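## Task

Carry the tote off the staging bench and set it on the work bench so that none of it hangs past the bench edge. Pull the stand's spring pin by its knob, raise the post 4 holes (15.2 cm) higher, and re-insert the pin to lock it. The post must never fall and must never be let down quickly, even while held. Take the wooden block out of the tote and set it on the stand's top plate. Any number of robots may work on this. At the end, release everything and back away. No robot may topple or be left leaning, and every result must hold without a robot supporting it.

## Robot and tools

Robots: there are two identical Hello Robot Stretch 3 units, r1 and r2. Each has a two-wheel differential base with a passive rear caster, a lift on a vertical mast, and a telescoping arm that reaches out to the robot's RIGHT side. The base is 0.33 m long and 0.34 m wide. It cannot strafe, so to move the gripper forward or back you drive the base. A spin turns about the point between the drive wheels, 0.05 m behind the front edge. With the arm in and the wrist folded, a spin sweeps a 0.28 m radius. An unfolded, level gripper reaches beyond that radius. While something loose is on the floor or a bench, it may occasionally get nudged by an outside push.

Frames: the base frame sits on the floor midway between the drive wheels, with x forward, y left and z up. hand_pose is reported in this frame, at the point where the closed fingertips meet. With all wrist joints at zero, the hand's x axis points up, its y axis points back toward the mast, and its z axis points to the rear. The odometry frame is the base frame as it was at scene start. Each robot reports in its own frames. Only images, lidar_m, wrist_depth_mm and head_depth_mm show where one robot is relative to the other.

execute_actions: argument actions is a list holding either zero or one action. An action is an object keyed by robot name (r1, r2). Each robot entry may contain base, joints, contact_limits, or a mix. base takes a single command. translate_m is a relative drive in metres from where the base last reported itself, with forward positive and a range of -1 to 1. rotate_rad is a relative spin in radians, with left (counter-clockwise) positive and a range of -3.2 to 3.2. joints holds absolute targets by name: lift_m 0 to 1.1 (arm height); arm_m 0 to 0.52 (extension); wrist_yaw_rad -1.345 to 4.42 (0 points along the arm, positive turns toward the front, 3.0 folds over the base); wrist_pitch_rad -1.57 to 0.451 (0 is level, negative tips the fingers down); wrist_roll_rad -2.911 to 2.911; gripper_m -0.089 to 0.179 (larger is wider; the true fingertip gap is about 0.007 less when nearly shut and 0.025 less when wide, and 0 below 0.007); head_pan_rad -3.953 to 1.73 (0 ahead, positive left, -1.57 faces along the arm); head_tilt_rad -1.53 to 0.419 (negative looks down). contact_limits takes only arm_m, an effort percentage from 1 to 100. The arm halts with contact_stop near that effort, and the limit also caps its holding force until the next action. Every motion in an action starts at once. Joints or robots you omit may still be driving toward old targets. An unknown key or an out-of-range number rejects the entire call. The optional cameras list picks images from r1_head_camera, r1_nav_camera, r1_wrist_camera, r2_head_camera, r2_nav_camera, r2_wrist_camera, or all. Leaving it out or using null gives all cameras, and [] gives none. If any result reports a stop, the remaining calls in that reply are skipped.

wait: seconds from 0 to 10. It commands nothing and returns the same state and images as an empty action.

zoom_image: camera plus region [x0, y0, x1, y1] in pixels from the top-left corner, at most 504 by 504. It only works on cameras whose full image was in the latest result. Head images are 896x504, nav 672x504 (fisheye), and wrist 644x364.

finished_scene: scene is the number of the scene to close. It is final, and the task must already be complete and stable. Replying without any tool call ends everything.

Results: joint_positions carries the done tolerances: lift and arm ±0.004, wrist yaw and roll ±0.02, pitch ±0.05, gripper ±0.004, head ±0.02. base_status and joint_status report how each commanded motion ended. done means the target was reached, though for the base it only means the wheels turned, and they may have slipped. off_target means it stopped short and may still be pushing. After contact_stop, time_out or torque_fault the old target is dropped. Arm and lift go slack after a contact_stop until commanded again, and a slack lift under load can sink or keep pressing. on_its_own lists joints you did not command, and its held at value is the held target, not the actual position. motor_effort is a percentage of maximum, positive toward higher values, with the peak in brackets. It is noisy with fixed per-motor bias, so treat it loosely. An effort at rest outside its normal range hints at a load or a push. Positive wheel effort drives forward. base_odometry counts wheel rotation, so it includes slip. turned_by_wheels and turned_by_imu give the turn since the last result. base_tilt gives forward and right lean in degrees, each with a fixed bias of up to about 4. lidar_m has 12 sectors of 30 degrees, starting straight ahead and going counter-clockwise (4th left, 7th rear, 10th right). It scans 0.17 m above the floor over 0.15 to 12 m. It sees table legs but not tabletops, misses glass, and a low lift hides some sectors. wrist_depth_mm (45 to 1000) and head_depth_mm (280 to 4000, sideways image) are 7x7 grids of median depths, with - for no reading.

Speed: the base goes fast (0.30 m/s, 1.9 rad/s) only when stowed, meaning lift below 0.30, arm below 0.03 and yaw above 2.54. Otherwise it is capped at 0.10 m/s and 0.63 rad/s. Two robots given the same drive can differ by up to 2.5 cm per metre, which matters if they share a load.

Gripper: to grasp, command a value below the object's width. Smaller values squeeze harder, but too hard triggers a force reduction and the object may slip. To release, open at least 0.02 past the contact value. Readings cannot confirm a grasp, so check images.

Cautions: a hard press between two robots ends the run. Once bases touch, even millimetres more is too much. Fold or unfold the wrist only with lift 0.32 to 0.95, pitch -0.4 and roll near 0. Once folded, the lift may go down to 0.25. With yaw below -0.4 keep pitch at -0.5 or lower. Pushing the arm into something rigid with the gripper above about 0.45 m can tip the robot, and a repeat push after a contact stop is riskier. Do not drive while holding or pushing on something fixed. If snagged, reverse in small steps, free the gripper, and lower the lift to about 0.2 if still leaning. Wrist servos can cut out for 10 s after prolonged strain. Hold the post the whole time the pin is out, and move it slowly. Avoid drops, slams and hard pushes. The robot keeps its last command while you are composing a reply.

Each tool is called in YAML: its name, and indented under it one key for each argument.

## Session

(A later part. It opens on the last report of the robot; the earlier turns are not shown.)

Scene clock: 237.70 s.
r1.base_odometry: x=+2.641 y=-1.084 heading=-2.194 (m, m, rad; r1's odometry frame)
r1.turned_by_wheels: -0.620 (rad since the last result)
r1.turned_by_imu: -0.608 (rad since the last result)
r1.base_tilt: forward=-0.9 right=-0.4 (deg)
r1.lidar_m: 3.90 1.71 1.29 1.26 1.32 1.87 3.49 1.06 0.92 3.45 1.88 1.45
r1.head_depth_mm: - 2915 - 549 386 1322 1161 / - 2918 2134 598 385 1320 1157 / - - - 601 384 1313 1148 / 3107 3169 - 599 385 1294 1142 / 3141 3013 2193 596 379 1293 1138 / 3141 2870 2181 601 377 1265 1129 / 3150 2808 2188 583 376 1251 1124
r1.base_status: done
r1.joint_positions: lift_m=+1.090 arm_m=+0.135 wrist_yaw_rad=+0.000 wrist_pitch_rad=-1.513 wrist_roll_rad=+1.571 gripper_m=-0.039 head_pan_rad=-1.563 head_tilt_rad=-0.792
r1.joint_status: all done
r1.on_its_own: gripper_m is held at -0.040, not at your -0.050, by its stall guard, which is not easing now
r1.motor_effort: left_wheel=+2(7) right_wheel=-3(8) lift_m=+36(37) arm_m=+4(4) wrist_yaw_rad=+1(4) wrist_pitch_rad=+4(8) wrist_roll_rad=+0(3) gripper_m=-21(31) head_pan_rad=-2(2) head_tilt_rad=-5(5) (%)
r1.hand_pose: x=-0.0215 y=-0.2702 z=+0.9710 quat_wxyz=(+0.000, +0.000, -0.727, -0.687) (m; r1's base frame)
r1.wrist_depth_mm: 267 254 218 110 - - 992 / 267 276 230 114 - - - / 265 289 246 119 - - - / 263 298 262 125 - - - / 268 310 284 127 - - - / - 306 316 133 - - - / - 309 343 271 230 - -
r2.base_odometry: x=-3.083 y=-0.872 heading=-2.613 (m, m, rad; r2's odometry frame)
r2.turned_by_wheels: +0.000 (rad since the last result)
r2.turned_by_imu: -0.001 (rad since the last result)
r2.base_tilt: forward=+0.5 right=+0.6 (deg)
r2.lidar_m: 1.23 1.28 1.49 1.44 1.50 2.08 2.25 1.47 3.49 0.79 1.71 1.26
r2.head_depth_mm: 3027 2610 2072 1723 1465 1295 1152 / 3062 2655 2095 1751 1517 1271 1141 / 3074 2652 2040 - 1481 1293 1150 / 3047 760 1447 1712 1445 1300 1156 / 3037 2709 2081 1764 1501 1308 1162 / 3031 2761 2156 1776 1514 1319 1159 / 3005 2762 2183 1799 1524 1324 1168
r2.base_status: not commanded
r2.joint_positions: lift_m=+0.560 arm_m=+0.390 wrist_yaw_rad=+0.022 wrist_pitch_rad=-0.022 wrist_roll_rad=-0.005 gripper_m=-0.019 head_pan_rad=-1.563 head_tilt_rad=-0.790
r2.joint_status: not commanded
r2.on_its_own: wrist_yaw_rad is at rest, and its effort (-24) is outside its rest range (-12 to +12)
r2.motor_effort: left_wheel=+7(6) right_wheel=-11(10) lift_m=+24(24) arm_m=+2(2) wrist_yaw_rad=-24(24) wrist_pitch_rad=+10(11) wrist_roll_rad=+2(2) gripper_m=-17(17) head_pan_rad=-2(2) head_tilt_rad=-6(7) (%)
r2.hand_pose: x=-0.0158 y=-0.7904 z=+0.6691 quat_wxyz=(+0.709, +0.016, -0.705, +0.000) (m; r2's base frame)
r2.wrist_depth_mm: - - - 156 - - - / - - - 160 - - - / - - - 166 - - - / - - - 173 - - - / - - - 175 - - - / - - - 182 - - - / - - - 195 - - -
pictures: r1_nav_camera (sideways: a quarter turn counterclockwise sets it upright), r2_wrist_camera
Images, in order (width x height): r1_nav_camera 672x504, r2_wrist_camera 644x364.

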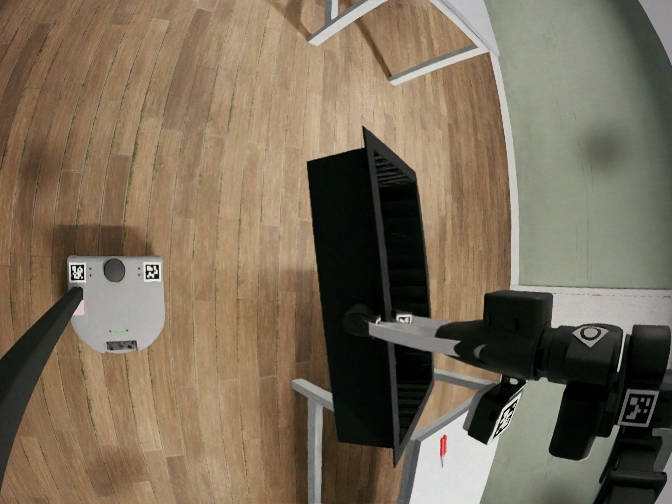

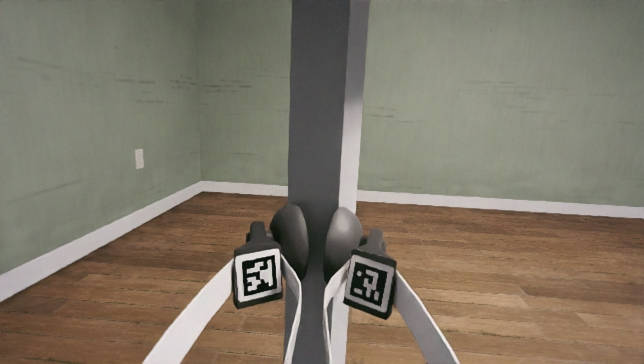

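execute_actions:
  actions:
    - {"r2":{"joints":{"gripper_m":0.1}},"r1":{"joints":{"wrist_pitch_rad":-1.2},"base":{"rotate_rad":-0.16}}}
  cameras: []

execute_actions:
  actions:
    - {"r2":{"joints":{"arm_m":0.435,"wrist_yaw_rad":0.03}},"r1":{"base":{"translate_m":1.0}}}
  cameras: []

execute_actions:
  actions:
    - {"r2":{"joints":{"gripper_m":-0.02}},"r1":{"base":{"translate_m":0.5}}}
  cameras: []

execute_actions:
  actions:
    - {"r1":{"base":{"rotate_rad":0.16}}}
  cameras: ["r1_nav_camera","r2_wrist_camera"]

Scene clock: 239.73 s.
r1.base_odometry: x=+2.641 y=-1.084 heading=-2.354 (m, m, rad; r1's odometry frame)
r1.turned_by_wheels: -0.160 (rad since the last result)
r1.turned_by_imu: -0.157 (rad since the last result)
r1.base_tilt: forward=-0.9 right=-0.4 (deg)
r1.lidar_m: 2.12 2.03 1.35 1.26 1.27 1.61 3.45 1.26 0.92 1.50 3.52 1.46
r1.head_depth_mm: - 1232 - 430 1439 1324 1163 / - - 626 431 1474 1324 1157 / - - - 429 1491 1311 1145 / 3067 - 638 428 1480 1303 1139 / 3087 2910 638 437 1430 1288 1140 / 3060 2853 635 436 1429 1288 1132 / 3025 2792 610 436 1412 1287 1123
r1.base_status: done
r1.joint_positions: lift_m=+1.090 arm_m=+0.135 wrist_yaw_rad=+0.000 wrist_pitch_rad=-1.239 wrist_roll_rad=+1.570 gripper_m=-0.039 head_pan_rad=-1.563 head_tilt_rad=-0.792
r1.joint_status: all done
r1.on_its_own: gripper_m is held at -0.040, not at your -0.050, by its stall guard, which is not easing now
r1.motor_effort: left_wheel=+2(5) right_wheel=-2(7) lift_m=+36(36) arm_m=+3(4) wrist_yaw_rad=+0(0) wrist_pitch_rad=+11(12) wrist_roll_rad=+0(0) gripper_m=-22(22) head_pan_rad=-3(3) head_tilt_rad=-4(4) (%)
r1.hand_pose: x=-0.0215 y=-0.3402 z=+0.9781 quat_wxyz=(+0.001, +0.000, -0.814, -0.581) (m; r1's base frame)
r1.wrist_depth_mm: 262 261 222 108 - 904 - / 259 283 237 113 - 962 - / 259 292 254 118 - - 880 / 267 307 273 124 - - 961 / - 309 296 129 - - 949 / - 309 332 134 - - - / - 309 352 288 218 - -
r2.base_odometry: x=-3.083 y=-0.872 heading=-2.613 (m, m, rad; r2's odometry frame)
r2.turned_by_wheels: +0.000 (rad since the last result)
r2.turned_by_imu: -0.001 (rad since the last result)
r2.base_tilt: forward=+0.6 right=+0.5 (deg)
r2.lidar_m: 1.23 1.28 1.48 1.44 1.50 2.08 2.25 1.47 3.46 0.79 1.71 1.26
r2.head_depth_mm: 3026 2613 2056 1725 1465 1300 1154 / 3088 2641 2079 1751 1508 1272 1134 / 3036 2641 2086 - 1474 1290 1145 / 3021 762 993 1700 1442 1305 1150 / 3056 2719 2074 1755 1508 1304 1156 / 3022 2734 2148 1786 1516 1312 1170 / 2987 2776 2158 1799 1526 1324 1168
r2.base_status: not commanded
r2.joint_positions: lift_m=+0.560 arm_m=+0.390 wrist_yaw_rad=+0.004 wrist_pitch_rad=-0.021 wrist_roll_rad=-0.005 gripper_m=+0.100 head_pan_rad=-1.563 head_tilt_rad=-0.790
r2.joint_status: all done
r2.motor_effort: left_wheel=+1(6) right_wheel=-1(10) lift_m=+24(24) arm_m=+2(2) wrist_yaw_rad=-4(24) wrist_pitch_rad=+10(11) wrist_roll_rad=+2(2) gripper_m=+0(95) head_pan_rad=-2(2) head_tilt_rad=-5(5) (%)
r2.hand_pose: x=-0.0205 y=-0.7905 z=+0.6693 quat_wxyz=(+0.709, +0.009, -0.705, -0.006) (m; r2's base frame)
r2.wrist_depth_mm: - - - 155 - - - / - - - 160 - - - / - - - 165 - - - / - - - 172 - - - / - - - 179 - - - / - - - 185 - - - / - - - 192 - - -
pictures: none
No camera images: the call's "cameras" was empty. Leave "cameras" out to get every camera's image.

Scene clock: 251.13 s.
r1.base_odometry: x=+1.936 y=-1.793 heading=-2.354 (m, m, rad; r1's odometry frame)
r1.turned_by_wheels: +0.000 (rad since the last result)
r1.turned_by_imu: +0.002 (rad since the last result)
r1.base_tilt: forward=-1.0 right=-0.5 (deg)
r1.lidar_m: 1.79 2.21 1.48 1.37 1.39 1.76 3.76 1.62 1.98 3.36 0.70 0.85
r1.head_depth_mm: - 3046 - 430 1511 1332 1162 / - - 625 430 1502 1314 1160 / - - - 429 1494 1309 1149 / 3026 - 637 429 1479 1301 1146 / 2964 2895 637 436 1436 1296 1135 / 2958 2859 637 437 1425 1288 1129 / 2964 1196 609 437 1129 1257 1124
r1.base_status: done
r1.joint_positions: lift_m=+1.090 arm_m=+0.135 wrist_yaw_rad=+0.000 wrist_pitch_rad=-1.239 wrist_roll_rad=+1.570 gripper_m=-0.039 head_pan_rad=-1.563 head_tilt_rad=-0.792
r1.joint_status: not commanded
r1.on_its_own: gripper_m is held at -0.040, not at your -0.050, by its stall guard, which is not easing now
r1.motor_effort: left_wheel=+2(6) right_wheel=-2(2) lift_m=+36(36) arm_m=+3(3) wrist_yaw_rad=+0(0) wrist_pitch_rad=+11(11) wrist_roll_rad=+0(1) gripper_m=-22(22) head_pan_rad=-3(3) head_tilt_rad=-4(4) (%)
r1.hand_pose: x=-0.0215 y=-0.3402 z=+0.9781 quat_wxyz=(+0.001, +0.000, -0.814, -0.581) (m; r1's base frame)
r1.wrist_depth_mm: 264 261 221 108 - 915 - / 262 284 234 113 - 949 - / 262 292 252 118 - - 896 / 267 307 273 125 - - 951 / - 310 298 129 - - 954 / - 309 336 135 - - - / 937 306 352 291 218 - -
r2.base_odometry: x=-3.083 y=-0.872 heading=-2.613 (m, m, rad; r2's odometry frame)
r2.turned_by_wheels: +0.000 (rad since the last result)
r2.turned_by_imu: -0.001 (rad since the last result)
r2.base_tilt: forward=+0.5 right=+0.5 (deg)
r2.lidar_m: 1.22 1.28 1.48 1.44 1.50 2.08 2.24 1.47 3.47 0.79 1.71 1.26
r2.head_depth_mm: 3022 2616 2071 1717 1470 1308 1157 / 3065 2628 2099 1745 1495 1267 1136 / 3074 2630 2084 - 1481 1304 1147 / 3020 759 953 1691 1429 1298 1148 / 3080 2708 2086 1772 1506 1311 1157 / 3035 2732 2167 1776 1512 1308 1166 / 3033 2797 2161 1800 1524 1324 1167
r2.base_status: not commanded
r2.joint_positions: lift_m=+0.560 arm_m=+0.435 wrist_yaw_rad=+0.027 wrist_pitch_rad=-0.021 wrist_roll_rad=-0.005 gripper_m=+0.100 head_pan_rad=-1.563 head_tilt_rad=-0.790
r2.joint_status: all done
r2.motor_effort: left_wheel=+0(1) right_wheel=+0(1) lift_m=+24(24) arm_m=+6(5) wrist_yaw_rad=+4(6) wrist_pitch_rad=+10(10) wrist_roll_rad=+2(2) gripper_m=+0(0) head_pan_rad=-2(1) head_tilt_rad=-5(6) (%)
r2.hand_pose: x=-0.0146 y=-0.8352 z=+0.6693 quat_wxyz=(+0.709, +0.017, -0.705, +0.002) (m; r2's base frame)
r2.wrist_depth_mm: - - - 112 - - - / - - - 116 - - - / - - - 119 - - - / - - - 124 - - - / - - - 129 - - - / - - - 133 - - - / - - - 140 - - -
pictures: none
No camera images: the call's "cameras" was empty. Leave "cameras" out to get every camera's image.

Scene clock: 257.53 s.
r1.base_odometry: x=+1.583 y=-2.148 heading=-2.354 (m, m, rad; r1's odometry frame)
r1.turned_by_wheels: +0.000 (rad since the last result)
r1.turned_by_imu: +0.001 (rad since the last result)
r1.base_tilt: forward=-1.0 right=-0.5 (deg)
r1.lidar_m: 2.51 2.31 1.54 1.43 1.44 1.83 3.93 2.07 0.65 0.61 0.61 0.78
r1.head_depth_mm: - 3027 - 430 1510 1323 1167 / - - 627 430 1496 1313 1160 / - - - 429 1142 1290 1148 / 2970 - 639 428 1477 1272 1139 / 2936 1176 637 437 1440 1246 1135 / 2937 1155 636 437 1422 1238 1130 / 2855 1145 608 436 1423 1228 1124
r1.base_status: done
r1.joint_positions: lift_m=+1.090 arm_m=+0.135 wrist_yaw_rad=+0.000 wrist_pitch_rad=-1.239 wrist_roll_rad=+1.570 gripper_m=-0.039 head_pan_rad=-1.563 head_tilt_rad=-0.792
r1.joint_status: not commanded
r1.on_its_own: gripper_m is held at -0.040, not at your -0.050, by its stall guard, which is not easing now
r1.motor_effort: left_wheel=+2(6) right_wheel=-2(4) lift_m=+36(36) arm_m=+4(4) wrist_yaw_rad=+0(0) wrist_pitch_rad=+11(11) wrist_roll_rad=+0(0) gripper_m=-22(23) head_pan_rad=-3(4) head_tilt_rad=-5(4) (%)
r1.hand_pose: x=-0.0215 y=-0.3402 z=+0.9781 quat_wxyz=(+0.001, +0.000, -0.814, -0.581) (m; r1's base frame)
r1.wrist_depth_mm: 264 260 221 108 - 933 - / 262 283 236 113 - 985 - / 261 294 254 118 - - 910 / 261 306 275 124 - - 942 / 272 311 298 129 - - 957 / 602 309 330 134 - - - / 649 306 352 290 219 - -
r2.base_odometry: x=-3.083 y=-0.872 heading=-2.613 (m, m, rad; r2's odometry frame)
r2.turned_by_wheels: +0.000 (rad since the last result)
r2.turned_by_imu: +0.000 (rad since the last result)
r2.base_tilt: forward=+0.4 right=+0.6 (deg)
r2.lidar_m: 1.22 1.28 1.48 1.44 1.50 2.08 2.24 1.47 3.46 0.79 1.71 1.26
r2.head_depth_mm: 3045 2603 2072 1712 1467 1302 1149 / 3077 2592 2086 1746 1502 1267 1135 / 3070 2630 2056 - 1480 1293 1147 / 3042 759 945 1682 1425 1306 1152 / 3063 2687 2076 1764 1492 1311 1160 / 3056 2747 2148 1784 1519 1319 1161 / 3013 2755 2168 1790 1519 1322 1169
r2.base_status: not commanded
r2.joint_positions: lift_m=+0.560 arm_m=+0.435 wrist_yaw_rad=+0.032 wrist_pitch_rad=-0.020 wrist_roll_rad=-0.005 gripper_m=-0.019 head_pan_rad=-1.563 head_tilt_rad=-0.790
r2.joint_status: all done
r2.motor_effort: left_wheel=+2(3) right_wheel=-4(3) lift_m=+25(24) arm_m=-3(6) wrist_yaw_rad=-1(4) wrist_pitch_rad=+10(10) wrist_roll_rad=+2(2) gripper_m=-22(100) head_pan_rad=-2(2) head_tilt_rad=-6(6) (%)
r2.hand_pose: x=-0.0133 y=-0.8358 z=+0.6697 quat_wxyz=(+0.709, +0.018, -0.705, +0.004) (m; r2's base frame)
r2.wrist_depth_mm: - - - 110 - - - / - - - 115 - - - / - - - 118 - - - / - - - 122 - - - / - - - 127 - - - / - - - 131 - - - / - - - 136 - - -
pictures: none
No camera images: the call's "cameras" was empty. Leave "cameras" out to get every camera's image.

Scene clock: 259.10 s.
r1.base_odometry: x=+1.583 y=-2.148 heading=-2.194 (m, m, rad; r1's odometry frame)
r1.turned_by_wheels: +0.160 (rad since the last result)
r1.turned_by_imu: +0.158 (rad since the last result)
r1.base_tilt: forward=-0.8 right=-0.2 (deg)
r1.lidar_m: 2.51 1.94 1.47 1.43 1.50 2.12 2.07 2.07 0.62 0.61 0.64 0.91
r1.head_depth_mm: - 3037 - 431 1512 1330 1166 / - - 626 430 1042 1291 1153 / - - - 430 1491 1260 1149 / 2944 - 639 428 1475 1254 1141 / 2954 1179 635 437 1436 1268 1137 / 2978 1151 637 436 1432 1260 1132 / 2996 1144 606 436 1413 1255 1129
r1.base_status: done
r1.joint_positions: lift_m=+1.090 arm_m=+0.135 wrist_yaw_rad=+0.000 wrist_pitch_rad=-1.238 wrist_roll_rad=+1.570 gripper_m=-0.039 head_pan_rad=-1.563 head_tilt_rad=-0.792
r1.joint_status: not commanded
r1.on_its_own: gripper_m is held at -0.040, not at your -0.050, by its stall guard, which is not easing now
r1.motor_effort: left_wheel=-1(5) right_wheel=+1(7) lift_m=+36(36) arm_m=+3(4) wrist_yaw_rad=+0(0) wrist_pitch_rad=+11(12) wrist_roll_rad=+0(0) gripper_m=-22(23) head_pan_rad=-3(1) head_tilt_rad=-4(4) (%)
r1.hand_pose: x=-0.0215 y=-0.3402 z=+0.9781 quat_wxyz=(+0.001, +0.000, -0.814, -0.581) (m; r1's base frame)
r1.wrist_depth_mm: 262 261 222 108 - 922 - / 262 283 237 113 - 932 - / 260 291 254 118 - - 933 / 264 302 273 124 - - 934 / 274 310 298 129 - - 947 / 598 307 335 135 - - - / 646 308 352 289 219 - -
r2.base_odometry: x=-3.083 y=-0.872 heading=-2.613 (m, m, rad; r2's odometry frame)
r2.turned_by_wheels: +0.000 (rad since the last result)
r2.turned_by_imu: +0.000 (rad since the last result)
r2.base_tilt: forward=+0.5 right=+0.7 (deg)
r2.lidar_m: 1.22 1.27 1.49 1.44 1.50 2.09 2.25 1.47 3.47 0.79 1.71 1.27
r2.head_depth_mm: 3048 2566 2049 1715 1463 1303 1151 / 3047 2624 2064 1752 1496 1267 1134 / 3079 2628 2064 - 1479 1296 1150 / 3068 760 943 1689 1439 1303 1150 / 3057 2715 2082 1759 1508 1313 1158 / 2997 2705 2162 1772 1508 1307 1162 / 3011 2772 2157 1791 1522 1321 1171
r2.base_status: not commanded
r2.joint_positions: lift_m=+0.560 arm_m=+0.435 wrist_yaw_rad=+0.032 wrist_pitch_rad=-0.020 wrist_roll_rad=-0.005 gripper_m=-0.019 head_pan_rad=-1.563 head_tilt_rad=-0.790
r2.joint_status: not commanded
r2.motor_effort: left_wheel=+3(2) right_wheel=-4(4) lift_m=+25(24) arm_m=-3(3) wrist_yaw_rad=-1(2) wrist_pitch_rad=+9(9) wrist_roll_rad=+2(2) gripper_m=-22(22) head_pan_rad=-2(3) head_tilt_rad=-5(6) (%)
r2.hand_pose: x=-0.0133 y=-0.8358 z=+0.6697 quat_wxyz=(+0.709, +0.018, -0.705, +0.004) (m; r2's base frame)
r2.wrist_depth_mm: - - - 111 - - - / - - - 114 - - - / - - - 119 - - - / - - - 122 - - - / - - - 127 - - - / - - - 131 - - - / - - - 136 - - -
pictures: r1_nav_camera (sideways: a quarter turn counterclockwise sets it upright), r2_wrist_camera
Images, in order (width x height): r1_nav_camera 672x504, r2_wrist_camera 644x364.

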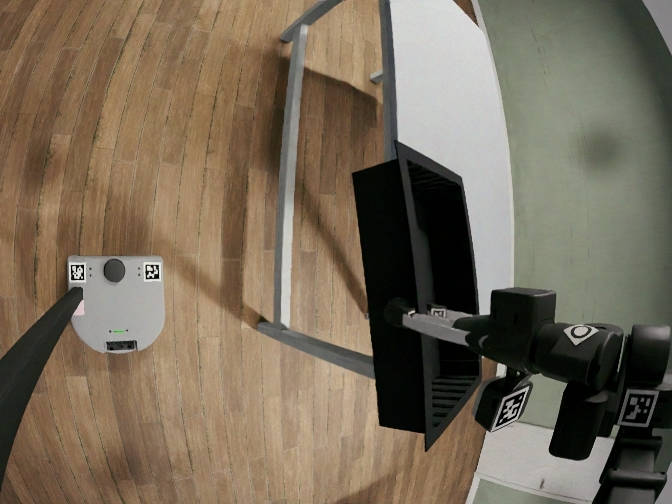

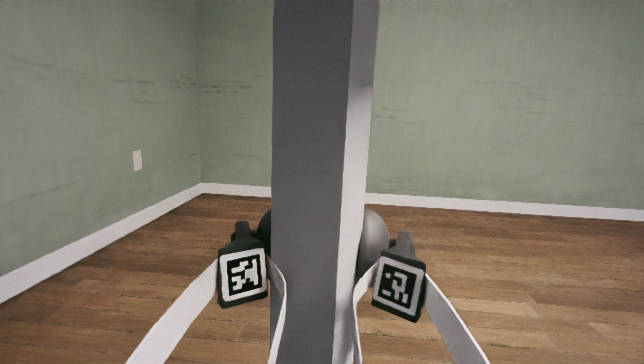

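execute_actions:
  actions:
    - {"r1":{"base":{"translate_m":0.45},"joints":{"wrist_pitch_rad":-1.0}}}
  cameras: []

execute_actions:
  actions:
    - {"r1":{"joints":{"arm_m":0.5}}}
  cameras: ["r1_nav_camera","r1_head_camera"]

Scene clock: 265.13 s.
r1.base_odometry: x=+1.321 y=-2.513 heading=-2.194 (m, m, rad; r1's odometry frame)
r1.turned_by_wheels: +0.000 (rad since the last result)
r1.turned_by_imu: +0.001 (rad since the last result)
r1.base_tilt: forward=-1.0 right=-0.3 (deg)
r1.lidar_m: 2.00 1.92 1.45 1.41 1.48 2.09 2.51 0.85 0.65 0.63 0.66 0.93
r1.head_depth_mm: - - 549 469 1549 1272 1164 / - - 582 470 1529 1270 1154 / - - 570 470 1524 1280 1148 / 2939 - 590 483 1513 1275 1141 / 3017 1175 627 470 1510 1273 1138 / 3010 1161 631 471 1489 1288 1134 / 3018 1144 550 472 1490 1278 1125
r1.base_status: done
r1.joint_positions: lift_m=+1.090 arm_m=+0.135 wrist_yaw_rad=+0.000 wrist_pitch_rad=-1.053 wrist_roll_rad=+1.570 gripper_m=-0.039 head_pan_rad=-1.563 head_tilt_rad=-0.792
r1.joint_status: wrist_pitch_rad off_target (ended at -1.053, target -1.000)
r1.on_its_own: gripper_m is held at -0.040, not at your -0.050, by its stall guard, which is not easing now
r1.motor_effort: left_wheel=-1(2) right_wheel=+2(8) lift_m=+36(36) arm_m=+3(3) wrist_yaw_rad=-1(0) wrist_pitch_rad=+15(19) wrist_roll_rad=+0(0) gripper_m=-23(23) head_pan_rad=-3(2) head_tilt_rad=-5(4) (%)
r1.hand_pose: x=-0.0215 y=-0.3854 z=+0.9936 quat_wxyz=(+0.001, +0.000, -0.864, -0.503) (m; r1's base frame)
r1.wrist_depth_mm: 260 265 223 108 - 907 837 / 261 283 239 113 - 956 861 / 262 295 256 118 - 960 858 / 269 307 280 125 - - 898 / - 310 303 130 - - 935 / - 308 340 135 179 - 950 / - 317 360 288 212 - -
r2.base_odometry: x=-3.083 y=-0.872 heading=-2.613 (m, m, rad; r2's odometry frame)
r2.turned_by_wheels: +0.000 (rad since the last result)
r2.turned_by_imu: -0.001 (rad since the last result)
r2.base_tilt: forward=+0.5 right=+0.5 (deg)
r2.lidar_m: 1.23 1.27 1.49 1.44 1.50 2.08 2.07 1.47 3.47 0.79 1.71 1.26
r2.head_depth_mm: 3027 2591 2046 1711 1469 1301 1153 / 3067 2613 2083 1748 1491 1262 1129 / 3050 2627 2056 - 1479 1296 1148 / 3059 761 942 1695 1426 1305 1153 / 3032 2691 2076 1764 1503 1308 1158 / 3024 2735 2155 1777 1512 1317 1161 / 3007 2746 2176 1779 1524 1323 1166
r2.base_status: not commanded
r2.joint_positions: lift_m=+0.560 arm_m=+0.435 wrist_yaw_rad=+0.032 wrist_pitch_rad=-0.020 wrist_roll_rad=-0.005 gripper_m=-0.019 head_pan_rad=-1.563 head_tilt_rad=-0.790
r2.joint_status: not commanded
r2.motor_effort: left_wheel=+3(3) right_wheel=-3(4) lift_m=+24(25) arm_m=-3(4) wrist_yaw_rad=-2(1) wrist_pitch_rad=+9(10) wrist_roll_rad=+2(2) gripper_m=-22(22) head_pan_rad=-2(2) head_tilt_rad=-5(5) (%)
r2.hand_pose: x=-0.0133 y=-0.8358 z=+0.6697 quat_wxyz=(+0.709, +0.018, -0.705, +0.004) (m; r2's base frame)
r2.wrist_depth_mm: - - - 111 - - - / - - - 115 - - - / - - - 118 - - - / - - - 122 - - - / - - - 127 - - - / - - - 131 - - - / - - - 137 - - -
pictures: none
No camera images: the call's "cameras" was empty. Leave "cameras" out to get every camera's image.

Scene clock: 269.03 s.
r1.base_odometry: x=+1.321 y=-2.513 heading=-2.194 (m, m, rad; r1's odometry frame)
r1.turned_by_wheels: +0.000 (rad since the last result)
r1.turned_by_imu: +0.001 (rad since the last result)
r1.base_tilt: forward=-0.9 right=-0.4 (deg)
r1.lidar_m: 2.01 1.92 1.44 1.41 1.48 2.09 2.52 0.85 0.64 0.63 0.66 0.93
r1.head_depth_mm: 2861 1182 934 821 1547 1274 1158 / 861 722 926 815 1534 1270 1155 / 877 723 917 808 1530 1280 1149 / 879 725 904 836 1508 1277 1146 / 2846 739 895 843 1502 1267 1138 / 2945 751 888 1637 1491 1282 1127 / 3002 1140 882 1626 1481 1279 1126
r1.base_status: not commanded
r1.joint_positions: lift_m=+1.090 arm_m=+0.500 wrist_yaw_rad=+0.000 wrist_pitch_rad=-1.053 wrist_roll_rad=+1.570 gripper_m=-0.039 head_pan_rad=-1.563 head_tilt_rad=-0.792
r1.joint_status: all done
r1.on_its_own: gripper_m is held at -0.040, not at your -0.050, by its stall guard, which is not easing now
r1.motor_effort: left_wheel=-1(1) right_wheel=+2(2) lift_m=+36(36) arm_m=+5(5) wrist_yaw_rad=+0(1) wrist_pitch_rad=+15(16) wrist_roll_rad=+0(0) gripper_m=-23(24) head_pan_rad=-2(3) head_tilt_rad=-4(4) (%)
r1.hand_pose: x=-0.0215 y=-0.7503 z=+0.9936 quat_wxyz=(+0.001, +0.000, -0.864, -0.503) (m; r1's base frame)
r1.wrist_depth_mm: 262 267 225 108 329 303 269 / 261 283 238 113 334 309 278 / 261 297 256 119 349 316 287 / 266 311 279 125 359 329 296 / - 307 301 129 364 340 299 / - 306 340 135 180 348 314 / - 315 364 290 215 375 323
r2.base_odometry: x=-3.083 y=-0.872 heading=-2.613 (m, m, rad; r2's odometry frame)
r2.turned_by_wheels: +0.000 (rad since the last result)
r2.turned_by_imu: +0.000 (rad since the last result)
r2.base_tilt: forward=+0.4 right=+0.7 (deg)
r2.lidar_m: 1.22 1.28 1.49 1.44 1.50 2.08 2.07 1.47 3.44 0.79 1.71 1.26
r2.head_depth_mm: 3058 2607 2079 1724 1475 1303 1152 / 3042 2631 2089 1748 1483 1271 1136 / 3029 2636 2094 - 1481 1300 1144 / 3053 760 945 1697 1426 1302 1154 / 3016 2725 2094 1768 1508 1309 1157 / 3030 2709 2151 1772 1507 1323 1163 / 3008 2763 2184 1803 1525 1327 1167
r2.base_status: not commanded
r2.joint_positions: lift_m=+0.560 arm_m=+0.435 wrist_yaw_rad=+0.032 wrist_pitch_rad=-0.020 wrist_roll_rad=-0.005 gripper_m=-0.019 head_pan_rad=-1.563 head_tilt_rad=-0.790
r2.joint_status: not commanded
r2.motor_effort: left_wheel=+3(2) right_wheel=-3(4) lift_m=+24(24) arm_m=-4(3) wrist_yaw_rad=-2(1) wrist_pitch_rad=+9(9) wrist_roll_rad=+3(2) gripper_m=-22(22) head_pan_rad=-3(2) head_tilt_rad=-6(6) (%)
r2.hand_pose: x=-0.0133 y=-0.8358 z=+0.6697 quat_wxyz=(+0.709, +0.018, -0.705, +0.004) (m; r2's base frame)
r2.wrist_depth_mm: - - - 111 - - - / - - - 114 - - - / - - - 118 - - - / - - - 123 - - - / - - - 127 - - - / - - - 130 - - - / - - - 136 - - -
pictures: r1_head_camera (sideways: a quarter turn clockwise sets it upright), r1_nav_camera (sideways: a quarter turn counterclockwise sets it upright)
Images, in order (width x height): r1_head_camera 896x504, r1_nav_camera 672x504.

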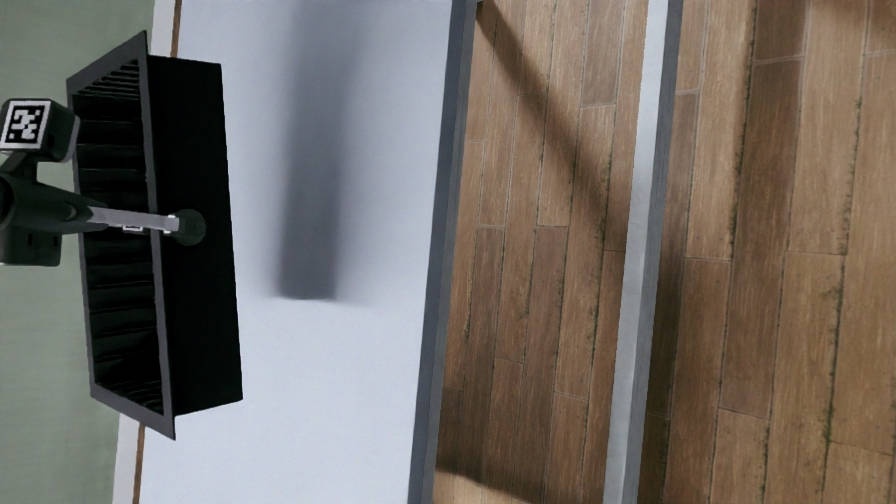

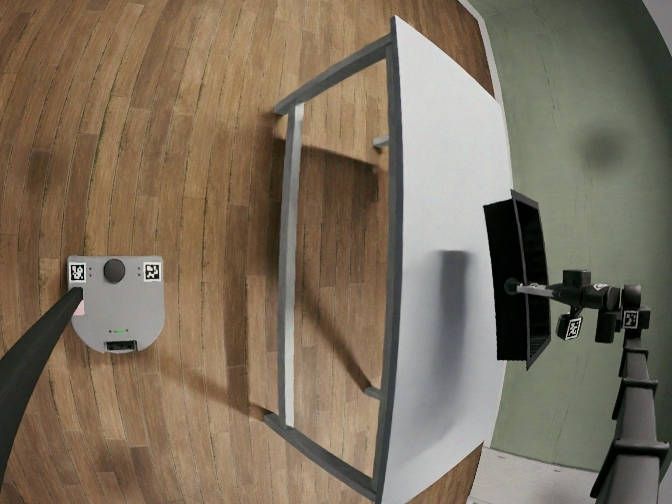

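Tote is about level. Lower.

execute_actions:
  actions:
    - {"r1":{"joints":{"lift_m":0.915}}}
  cameras: ["r1_head_camera"]

execute_actions:
  actions:
    - {"r1":{"joints":{"gripper_m":0.06}}}
  cameras: []

execute_actions:
  actions:
    - {"r1":{"joints":{"lift_m":1.08}}}
  cameras: []

execute_actions:
  actions:
    - {"r1":{"joints":{"arm_m":0.0}}}
  cameras: ["r1_nav_camera"]

Scene clock: 271.67 s.
r1.base_odometry: x=+1.321 y=-2.513 heading=-2.194 (m, m, rad; r1's odometry frame)
r1.turned_by_wheels: +0.000 (rad since the last result)
r1.turned_by_imu: +0.001 (rad since the last result)
r1.base_tilt: forward=-1.0 right=-0.4 (deg)
r1.lidar_m: 2.00 1.92 1.45 1.41 1.48 2.09 2.50 0.85 0.64 0.63 0.66 0.93
r1.head_depth_mm: 2871 3160 - - 1531 1278 1162 / 2832 953 866 812 1532 1259 1155 / 2806 - 857 808 1523 1278 1148 / 2903 1248 849 834 1511 1279 1141 / 2996 1011 839 845 1506 1274 1139 / 2999 1107 832 1634 1495 1281 1129 / 3045 1144 878 1628 1475 1272 1130
r1.base_status: not commanded
r1.joint_positions: lift_m=+0.916 arm_m=+0.500 wrist_yaw_rad=+0.000 wrist_pitch_rad=-1.034 wrist_roll_rad=+1.578 gripper_m=-0.039 head_pan_rad=-1.563 head_tilt_rad=-0.792
r1.joint_status: all done
r1.on_its_own: gripper_m is held at -0.040, not at your -0.050, by its stall guard, which is not easing now
r1.motor_effort: left_wheel=-1(1) right_wheel=+2(2) lift_m=+16(31) arm_m=+4(5) wrist_yaw_rad=+0(0) wrist_pitch_rad=+10(16) wrist_roll_rad=-3(3) gripper_m=-21(23) head_pan_rad=-3(2) head_tilt_rad=-4(4) (%)
r1.hand_pose: x=-0.0215 y=-0.7546 z=+0.8216 quat_wxyz=(-0.003, -0.002, -0.869, -0.495) (m; r1's base frame)
r1.wrist_depth_mm: 263 274 233 118 180 159 142 / 268 286 245 121 186 163 148 / 267 299 256 125 189 169 151 / 264 303 267 128 194 175 156 / 268 310 284 129 200 181 160 / - 308 310 133 - 186 166 / - 305 325 261 213 190 171
r2.base_odometry: x=-3.083 y=-0.872 heading=-2.613 (m, m, rad; r2's odometry frame)
r2.turned_by_wheels: +0.000 (rad since the last result)
r2.turned_by_imu: +0.000 (rad since the last result)
r2.base_tilt: forward=+0.6 right=+0.6 (deg)
r2.lidar_m: 1.22 1.28 1.49 1.44 1.50 2.08 2.07 1.47 3.46 0.79 1.71 1.27
r2.head_depth_mm: 3021 2603 2050 1715 1463 1305 1152 / 3051 2620 2096 1758 1476 1265 1136 / 3065 2623 2062 - 1490 1296 1147 / 3080 758 942 1696 1429 1297 1147 / 3046 2688 2090 1759 1500 1313 1157 / 3039 2733 2147 1777 1513 1319 1169 / 3027 2768 2180 1786 1521 1322 1174
r2.base_status: not commanded
r2.joint_positions: lift_m=+0.560 arm_m=+0.435 wrist_yaw_rad=+0.032 wrist_pitch_rad=-0.020 wrist_roll_rad=-0.005 gripper_m=-0.019 head_pan_rad=-1.563 head_tilt_rad=-0.790
r2.joint_status: not commanded
r2.motor_effort: left_wheel=+3(3) right_wheel=-4(4) lift_m=+24(25) arm_m=-3(4) wrist_yaw_rad=-2(2) wrist_pitch_rad=+9(9) wrist_roll_rad=+2(2) gripper_m=-22(22) head_pan_rad=-3(2) head_tilt_rad=-5(6) (%)
r2.hand_pose: x=-0.0133 y=-0.8358 z=+0.6697 quat_wxyz=(+0.709, +0.018, -0.705, +0.004) (m; r2's base frame)
r2.wrist_depth_mm: - - - 110 - - - / - - - 114 - - - / - - - 118 - - - / - - - 123 - - - / - - - 127 - - - / - - - 131 - - - / - - - 137 - - -
pictures: r1_head_camera (sideways: a quarter turn clockwise sets it upright)
Images, in order (width x height): r1_head_camera 896x504.

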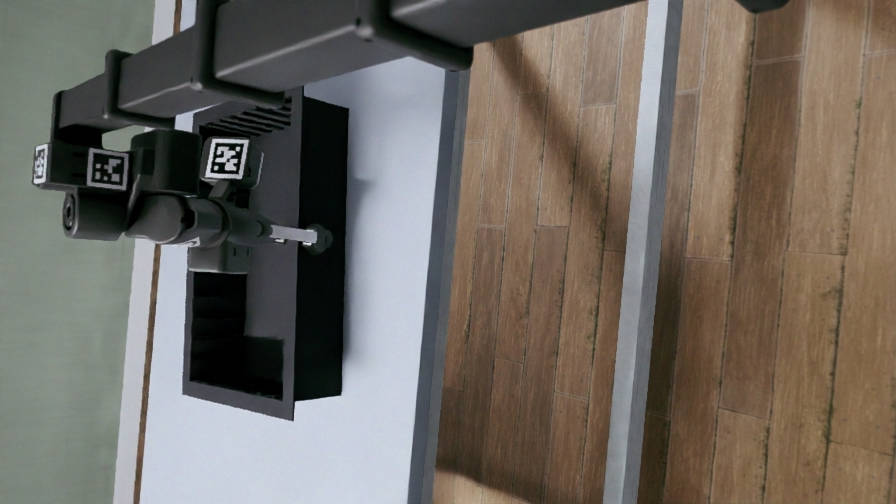

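Scene clock: 273.17 s.
r1.base_odometry: x=+1.321 y=-2.513 heading=-2.194 (m, m, rad; r1's odometry frame)
r1.turned_by_wheels: +0.000 (rad since the last result)
r1.turned_by_imu: +0.000 (rad since the last result)
r1.base_tilt: forward=-1.0 right=-0.3 (deg)
r1.lidar_m: 2.01 1.92 1.45 1.41 1.48 2.09 2.51 0.86 0.64 0.63 0.66 0.93
r1.head_depth_mm: 2892 3104 - - 1527 1284 1160 / 2805 976 865 814 1532 1272 1158 / 2817 - 858 808 1523 1288 1154 / 2927 1246 850 835 1514 1272 1144 / 2951 1019 836 844 1507 1271 1141 / 2994 1154 832 1642 1491 1287 1133 / 3025 1141 880 1630 1489 1277 1124
r1.base_status: not commanded
r1.joint_positions: lift_m=+0.915 arm_m=+0.500 wrist_yaw_rad=+0.000 wrist_pitch_rad=-1.010 wrist_roll_rad=+1.576 gripper_m=+0.060 head_pan_rad=-1.563 head_tilt_rad=-0.792
r1.joint_status: all done
r1.motor_effort: left_wheel=+0(1) right_wheel=+0(2) lift_m=+21(22) arm_m=+5(5) wrist_yaw_rad=+0(0) wrist_pitch_rad=+3(10) wrist_roll_rad=-2(3) gripper_m=+0(84) head_pan_rad=-3(2) head_tilt_rad=-5(4) (%)
r1.hand_pose: x=-0.0215 y=-0.7602 z=+0.8240 quat_wxyz=(-0.002, -0.001, -0.875, -0.484) (m; r1's base frame)
r1.wrist_depth_mm: 260 285 243 119 181 160 143 / 265 297 254 122 183 164 147 / 269 305 267 125 186 169 151 / 277 308 283 128 191 175 155 / - 308 312 132 181 180 160 / - 304 343 195 189 181 165 / - 303 326 265 200 197 168
r2.base_odometry: x=-3.083 y=-0.872 heading=-2.613 (m, m, rad; r2's odometry frame)
r2.turned_by_wheels: +0.000 (rad since the last result)
r2.turned_by_imu: +0.000 (rad since the last result)
r2.base_tilt: forward=+0.5 right=+0.6 (deg)
r2.lidar_m: 1.22 1.28 1.49 1.44 1.50 2.09 2.07 1.47 3.46 0.79 1.71 1.26
r2.head_depth_mm: 3056 2585 2064 1717 1469 1306 1157 / 3096 2622 2091 1759 1487 1267 1132 / 3048 2636 2062 - 1488 1301 1150 / 3046 760 945 1696 1429 1307 1155 / 3046 2701 2084 1778 1506 1307 1159 / 3039 2722 2149 1776 1517 1315 1162 / 3036 2756 2177 1785 1520 1318 1169
r2.base_status: not commanded
r2.joint_positions: lift_m=+0.560 arm_m=+0.435 wrist_yaw_rad=+0.032 wrist_pitch_rad=-0.020 wrist_roll_rad=-0.005 gripper_m=-0.019 head_pan_rad=-1.563 head_tilt_rad=-0.790
r2.joint_status: not commanded
r2.motor_effort: left_wheel=+2(2) right_wheel=-4(4) lift_m=+24(25) arm_m=-3(3) wrist_yaw_rad=-2(2) wrist_pitch_rad=+9(9) wrist_roll_rad=+2(2) gripper_m=-22(22) head_pan_rad=-3(2) head_tilt_rad=-6(5) (%)
r2.hand_pose: x=-0.0133 y=-0.8358 z=+0.6697 quat_wxyz=(+0.709, +0.018, -0.705, +0.004) (m; r2's base frame)
r2.wrist_depth_mm: - - - 111 - - - / - - - 114 - - - / - - - 118 - - - / - - - 123 - - - / - - - 127 - - - / - - - 131 - - - / - - - 136 - - -
pictures: none
No camera images: the call's "cameras" was empty. Leave "cameras" out to get every camera's image.

Scene clock: 275.50 s.
r1.base_odometry: x=+1.321 y=-2.513 heading=-2.194 (m, m, rad; r1's odometry frame)
r1.turned_by_wheels: +0.000 (rad since the last result)
r1.turned_by_imu: +0.001 (rad since the last result)
r1.base_tilt: forward=-0.8 right=-0.3 (deg)
r1.lidar_m: 2.01 1.92 1.44 1.41 1.48 2.10 2.50 0.85 0.64 0.63 0.66 0.93
r1.head_depth_mm: 2900 1249 938 821 1538 1274 1168 / 2973 1228 868 813 1531 1269 1157 / 3018 1208 857 806 1528 1283 1150 / 3001 1104 844 834 1514 1273 1143 / 2962 1022 837 842 1505 1271 1136 / 2983 1152 833 1634 1495 1284 1132 / 3026 1137 877 1629 1481 1278 1123
r1.base_status: not commanded
r1.joint_positions: lift_m=+1.080 arm_m=+0.500 wrist_yaw_rad=+0.000 wrist_pitch_rad=-1.010 wrist_roll_rad=+1.575 gripper_m=+0.060 head_pan_rad=-1.563 head_tilt_rad=-0.792
r1.joint_status: all done
r1.motor_effort: left_wheel=-1(1) right_wheel=+1(1) lift_m=+33(36) arm_m=+4(5) wrist_yaw_rad=+0(0) wrist_pitch_rad=+3(6) wrist_roll_rad=-2(3) gripper_m=+0(2) head_pan_rad=-4(4) head_tilt_rad=-4(4) (%)
r1.hand_pose: x=-0.0215 y=-0.7603 z=+0.9885 quat_wxyz=(-0.001, -0.001, -0.875, -0.484) (m; r1's base frame)
r1.wrist_depth_mm: - 565 377 375 330 292 265 / - 585 416 396 344 304 272 / - 626 432 417 354 310 277 / - - 450 440 366 320 287 / - - 578 451 394 330 296 / - - 645 466 415 333 306 / - - 610 424 389 349 307
r2.base_odometry: x=-3.083 y=-0.872 heading=-2.613 (m, m, rad; r2's odometry frame)
r2.turned_by_wheels: +0.000 (rad since the last result)
r2.turned_by_imu: +0.000 (rad since the last result)
r2.base_tilt: forward=+0.6 right=+0.6 (deg)
r2.lidar_m: 1.22 1.28 1.49 1.44 1.50 2.08 2.07 1.47 3.46 0.79 1.70 1.26
r2.head_depth_mm: 3037 2626 2060 1721 1469 1308 1154 / 3068 2610 2074 1737 1496 1268 1135 / 3093 2645 2062 - 1484 1300 1151 / 3049 758 943 1687 1437 1308 1152 / 3010 2713 2068 1768 1501 1310 1157 / 3035 2729 2147 1780 1516 1315 1161 / 3038 2761 2171 1787 1520 1324 1173
r2.base_status: not commanded
r2.joint_positions: lift_m=+0.560 arm_m=+0.435 wrist_yaw_rad=+0.032 wrist_pitch_rad=-0.020 wrist_roll_rad=-0.005 gripper_m=-0.019 head_pan_rad=-1.563 head_tilt_rad=-0.790
r2.joint_status: not commanded
r2.motor_effort: left_wheel=+3(3) right_wheel=-4(4) lift_m=+25(24) arm_m=-3(3) wrist_yaw_rad=-2(2) wrist_pitch_rad=+9(9) wrist_roll_rad=+2(2) gripper_m=-23(22) head_pan_rad=-3(2) head_tilt_rad=-6(5) (%)
r2.hand_pose: x=-0.0133 y=-0.8358 z=+0.6697 quat_wxyz=(+0.709, +0.018, -0.705, +0.004) (m; r2's base frame)
r2.wrist_depth_mm: - - - 111 - - - / - - - 114 - - - / - - - 118 - - - / - - - 123 - - - / - - - 127 - - - / - - - 131 - - - / - - - 137 - - -
pictures: none
No camera images: the call's "cameras" was empty. Leave "cameras" out to get every camera's image.

Scene clock: 280.33 s.
r1.base_odometry: x=+1.321 y=-2.513 heading=-2.194 (m, m, rad; r1's odometry frame)
r1.turned_by_wheels: +0.000 (rad since the last result)
r1.turned_by_imu: +0.001 (rad since the last result)
r1.base_tilt: forward=-1.0 right=-0.5 (deg)
r1.lidar_m: 2.01 1.92 1.44 1.41 1.48 2.09 2.50 0.85 0.64 0.63 0.66 0.93
r1.head_depth_mm: - - - - - 1271 1161 / - - - - - 1267 1158 / - - - - - 1281 1147 / 2937 1187 845 - - 1280 1144 / 3009 1022 838 793 1470 1268 1137 / 3001 1153 833 1633 1491 1284 1130 / 3013 1146 880 1624 1486 1277 1129
r1.base_status: not commanded
r1.joint_positions: lift_m=+1.080 arm_m=+0.002 wrist_yaw_rad=+0.000 wrist_pitch_rad=-1.009 wrist_roll_rad=+1.575 gripper_m=+0.060 head_pan_rad=-1.563 head_tilt_rad=-0.792
r1.joint_status: all done
joint sent to its limit — the command would take r1.arm_m past its lower limit, so that joint was sent only as far as its limit.
r1.motor_effort: left_wheel=+0(0) right_wheel=+0(1) lift_m=+33(33) arm_m=-4(2) wrist_yaw_rad=+0(0) wrist_pitch_rad=+3(3) wrist_roll_rad=-2(2) gripper_m=+1(0) head_pan_rad=-4(4) head_tilt_rad=-5(5) (%)
r1.hand_pose: x=-0.0215 y=-0.2631 z=+0.9886 quat_wxyz=(-0.001, -0.001, -0.875, -0.484) (m; r1's base frame)
r1.wrist_depth_mm: 730 578 551 - - 894 - / 661 553 537 - - 938 - / 718 570 557 - - 985 882 / 910 595 561 - - - 879 / - 618 588 - - - 897 / - 687 640 - - - 920 / - 864 627 - - - 928
r2.base_odometry: x=-3.083 y=-0.872 heading=-2.613 (m, m, rad; r2's odometry frame)
r2.turned_by_wheels: +0.000 (rad since the last result)
r2.turned_by_imu: +0.000 (rad since the last result)
r2.base_tilt: forward=+0.6 right=+0.7 (deg)
r2.lidar_m: 1.22 1.28 1.49 1.44 1.50 2.08 2.07 1.47 3.47 0.79 1.71 1.27
r2.head_depth_mm: 3051 2598 2066 1717 1470 1301 1155 / 3035 2604 2069 1738 1491 1267 1137 / 3065 2617 2063 - 1476 1301 1144 / 3065 761 947 1694 1427 1300 1152 / 3050 2687 2089 1763 1505 1309 1157 / 3000 2725 2140 1773 1514 1314 1170 / 3028 2774 2159 1795 1522 1322 1167
r2.base_status: not commanded
r2.joint_positions: lift_m=+0.560 arm_m=+0.435 wrist_yaw_rad=+0.032 wrist_pitch_rad=-0.020 wrist_roll_rad=-0.005 gripper_m=-0.019 head_pan_rad=-1.563 head_tilt_rad=-0.790
r2.joint_status: not commanded
r2.motor_effort: left_wheel=+3(2) right_wheel=-3(4) lift_m=+24(24) arm_m=-4(3) wrist_yaw_rad=-2(1) wrist_pitch_rad=+9(10) wrist_roll_rad=+2(2) gripper_m=-22(22) head_pan_rad=-3(2) head_tilt_rad=-6(6) (%)
r2.hand_pose: x=-0.0133 y=-0.8358 z=+0.6697 quat_wxyz=(+0.709, +0.018, -0.705, +0.004) (m; r2's base frame)
r2.wrist_depth_mm: - - - 110 - - - / - - - 114 - - - / - - - 118 - - - / - - - 123 - - - / - - - 127 - - - / - - - 131 - - - / - - - 136 - - -
pictures: r1_nav_camera (sideways: a quarter turn counterclockwise sets it upright)
Images, in order (width x height): r1_nav_camera 672x504.

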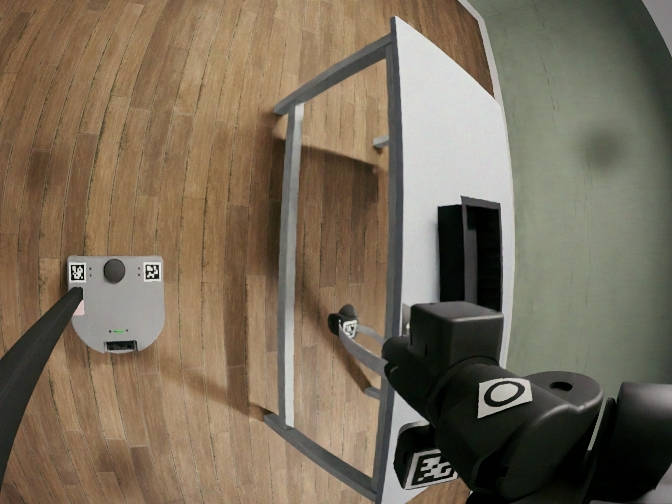

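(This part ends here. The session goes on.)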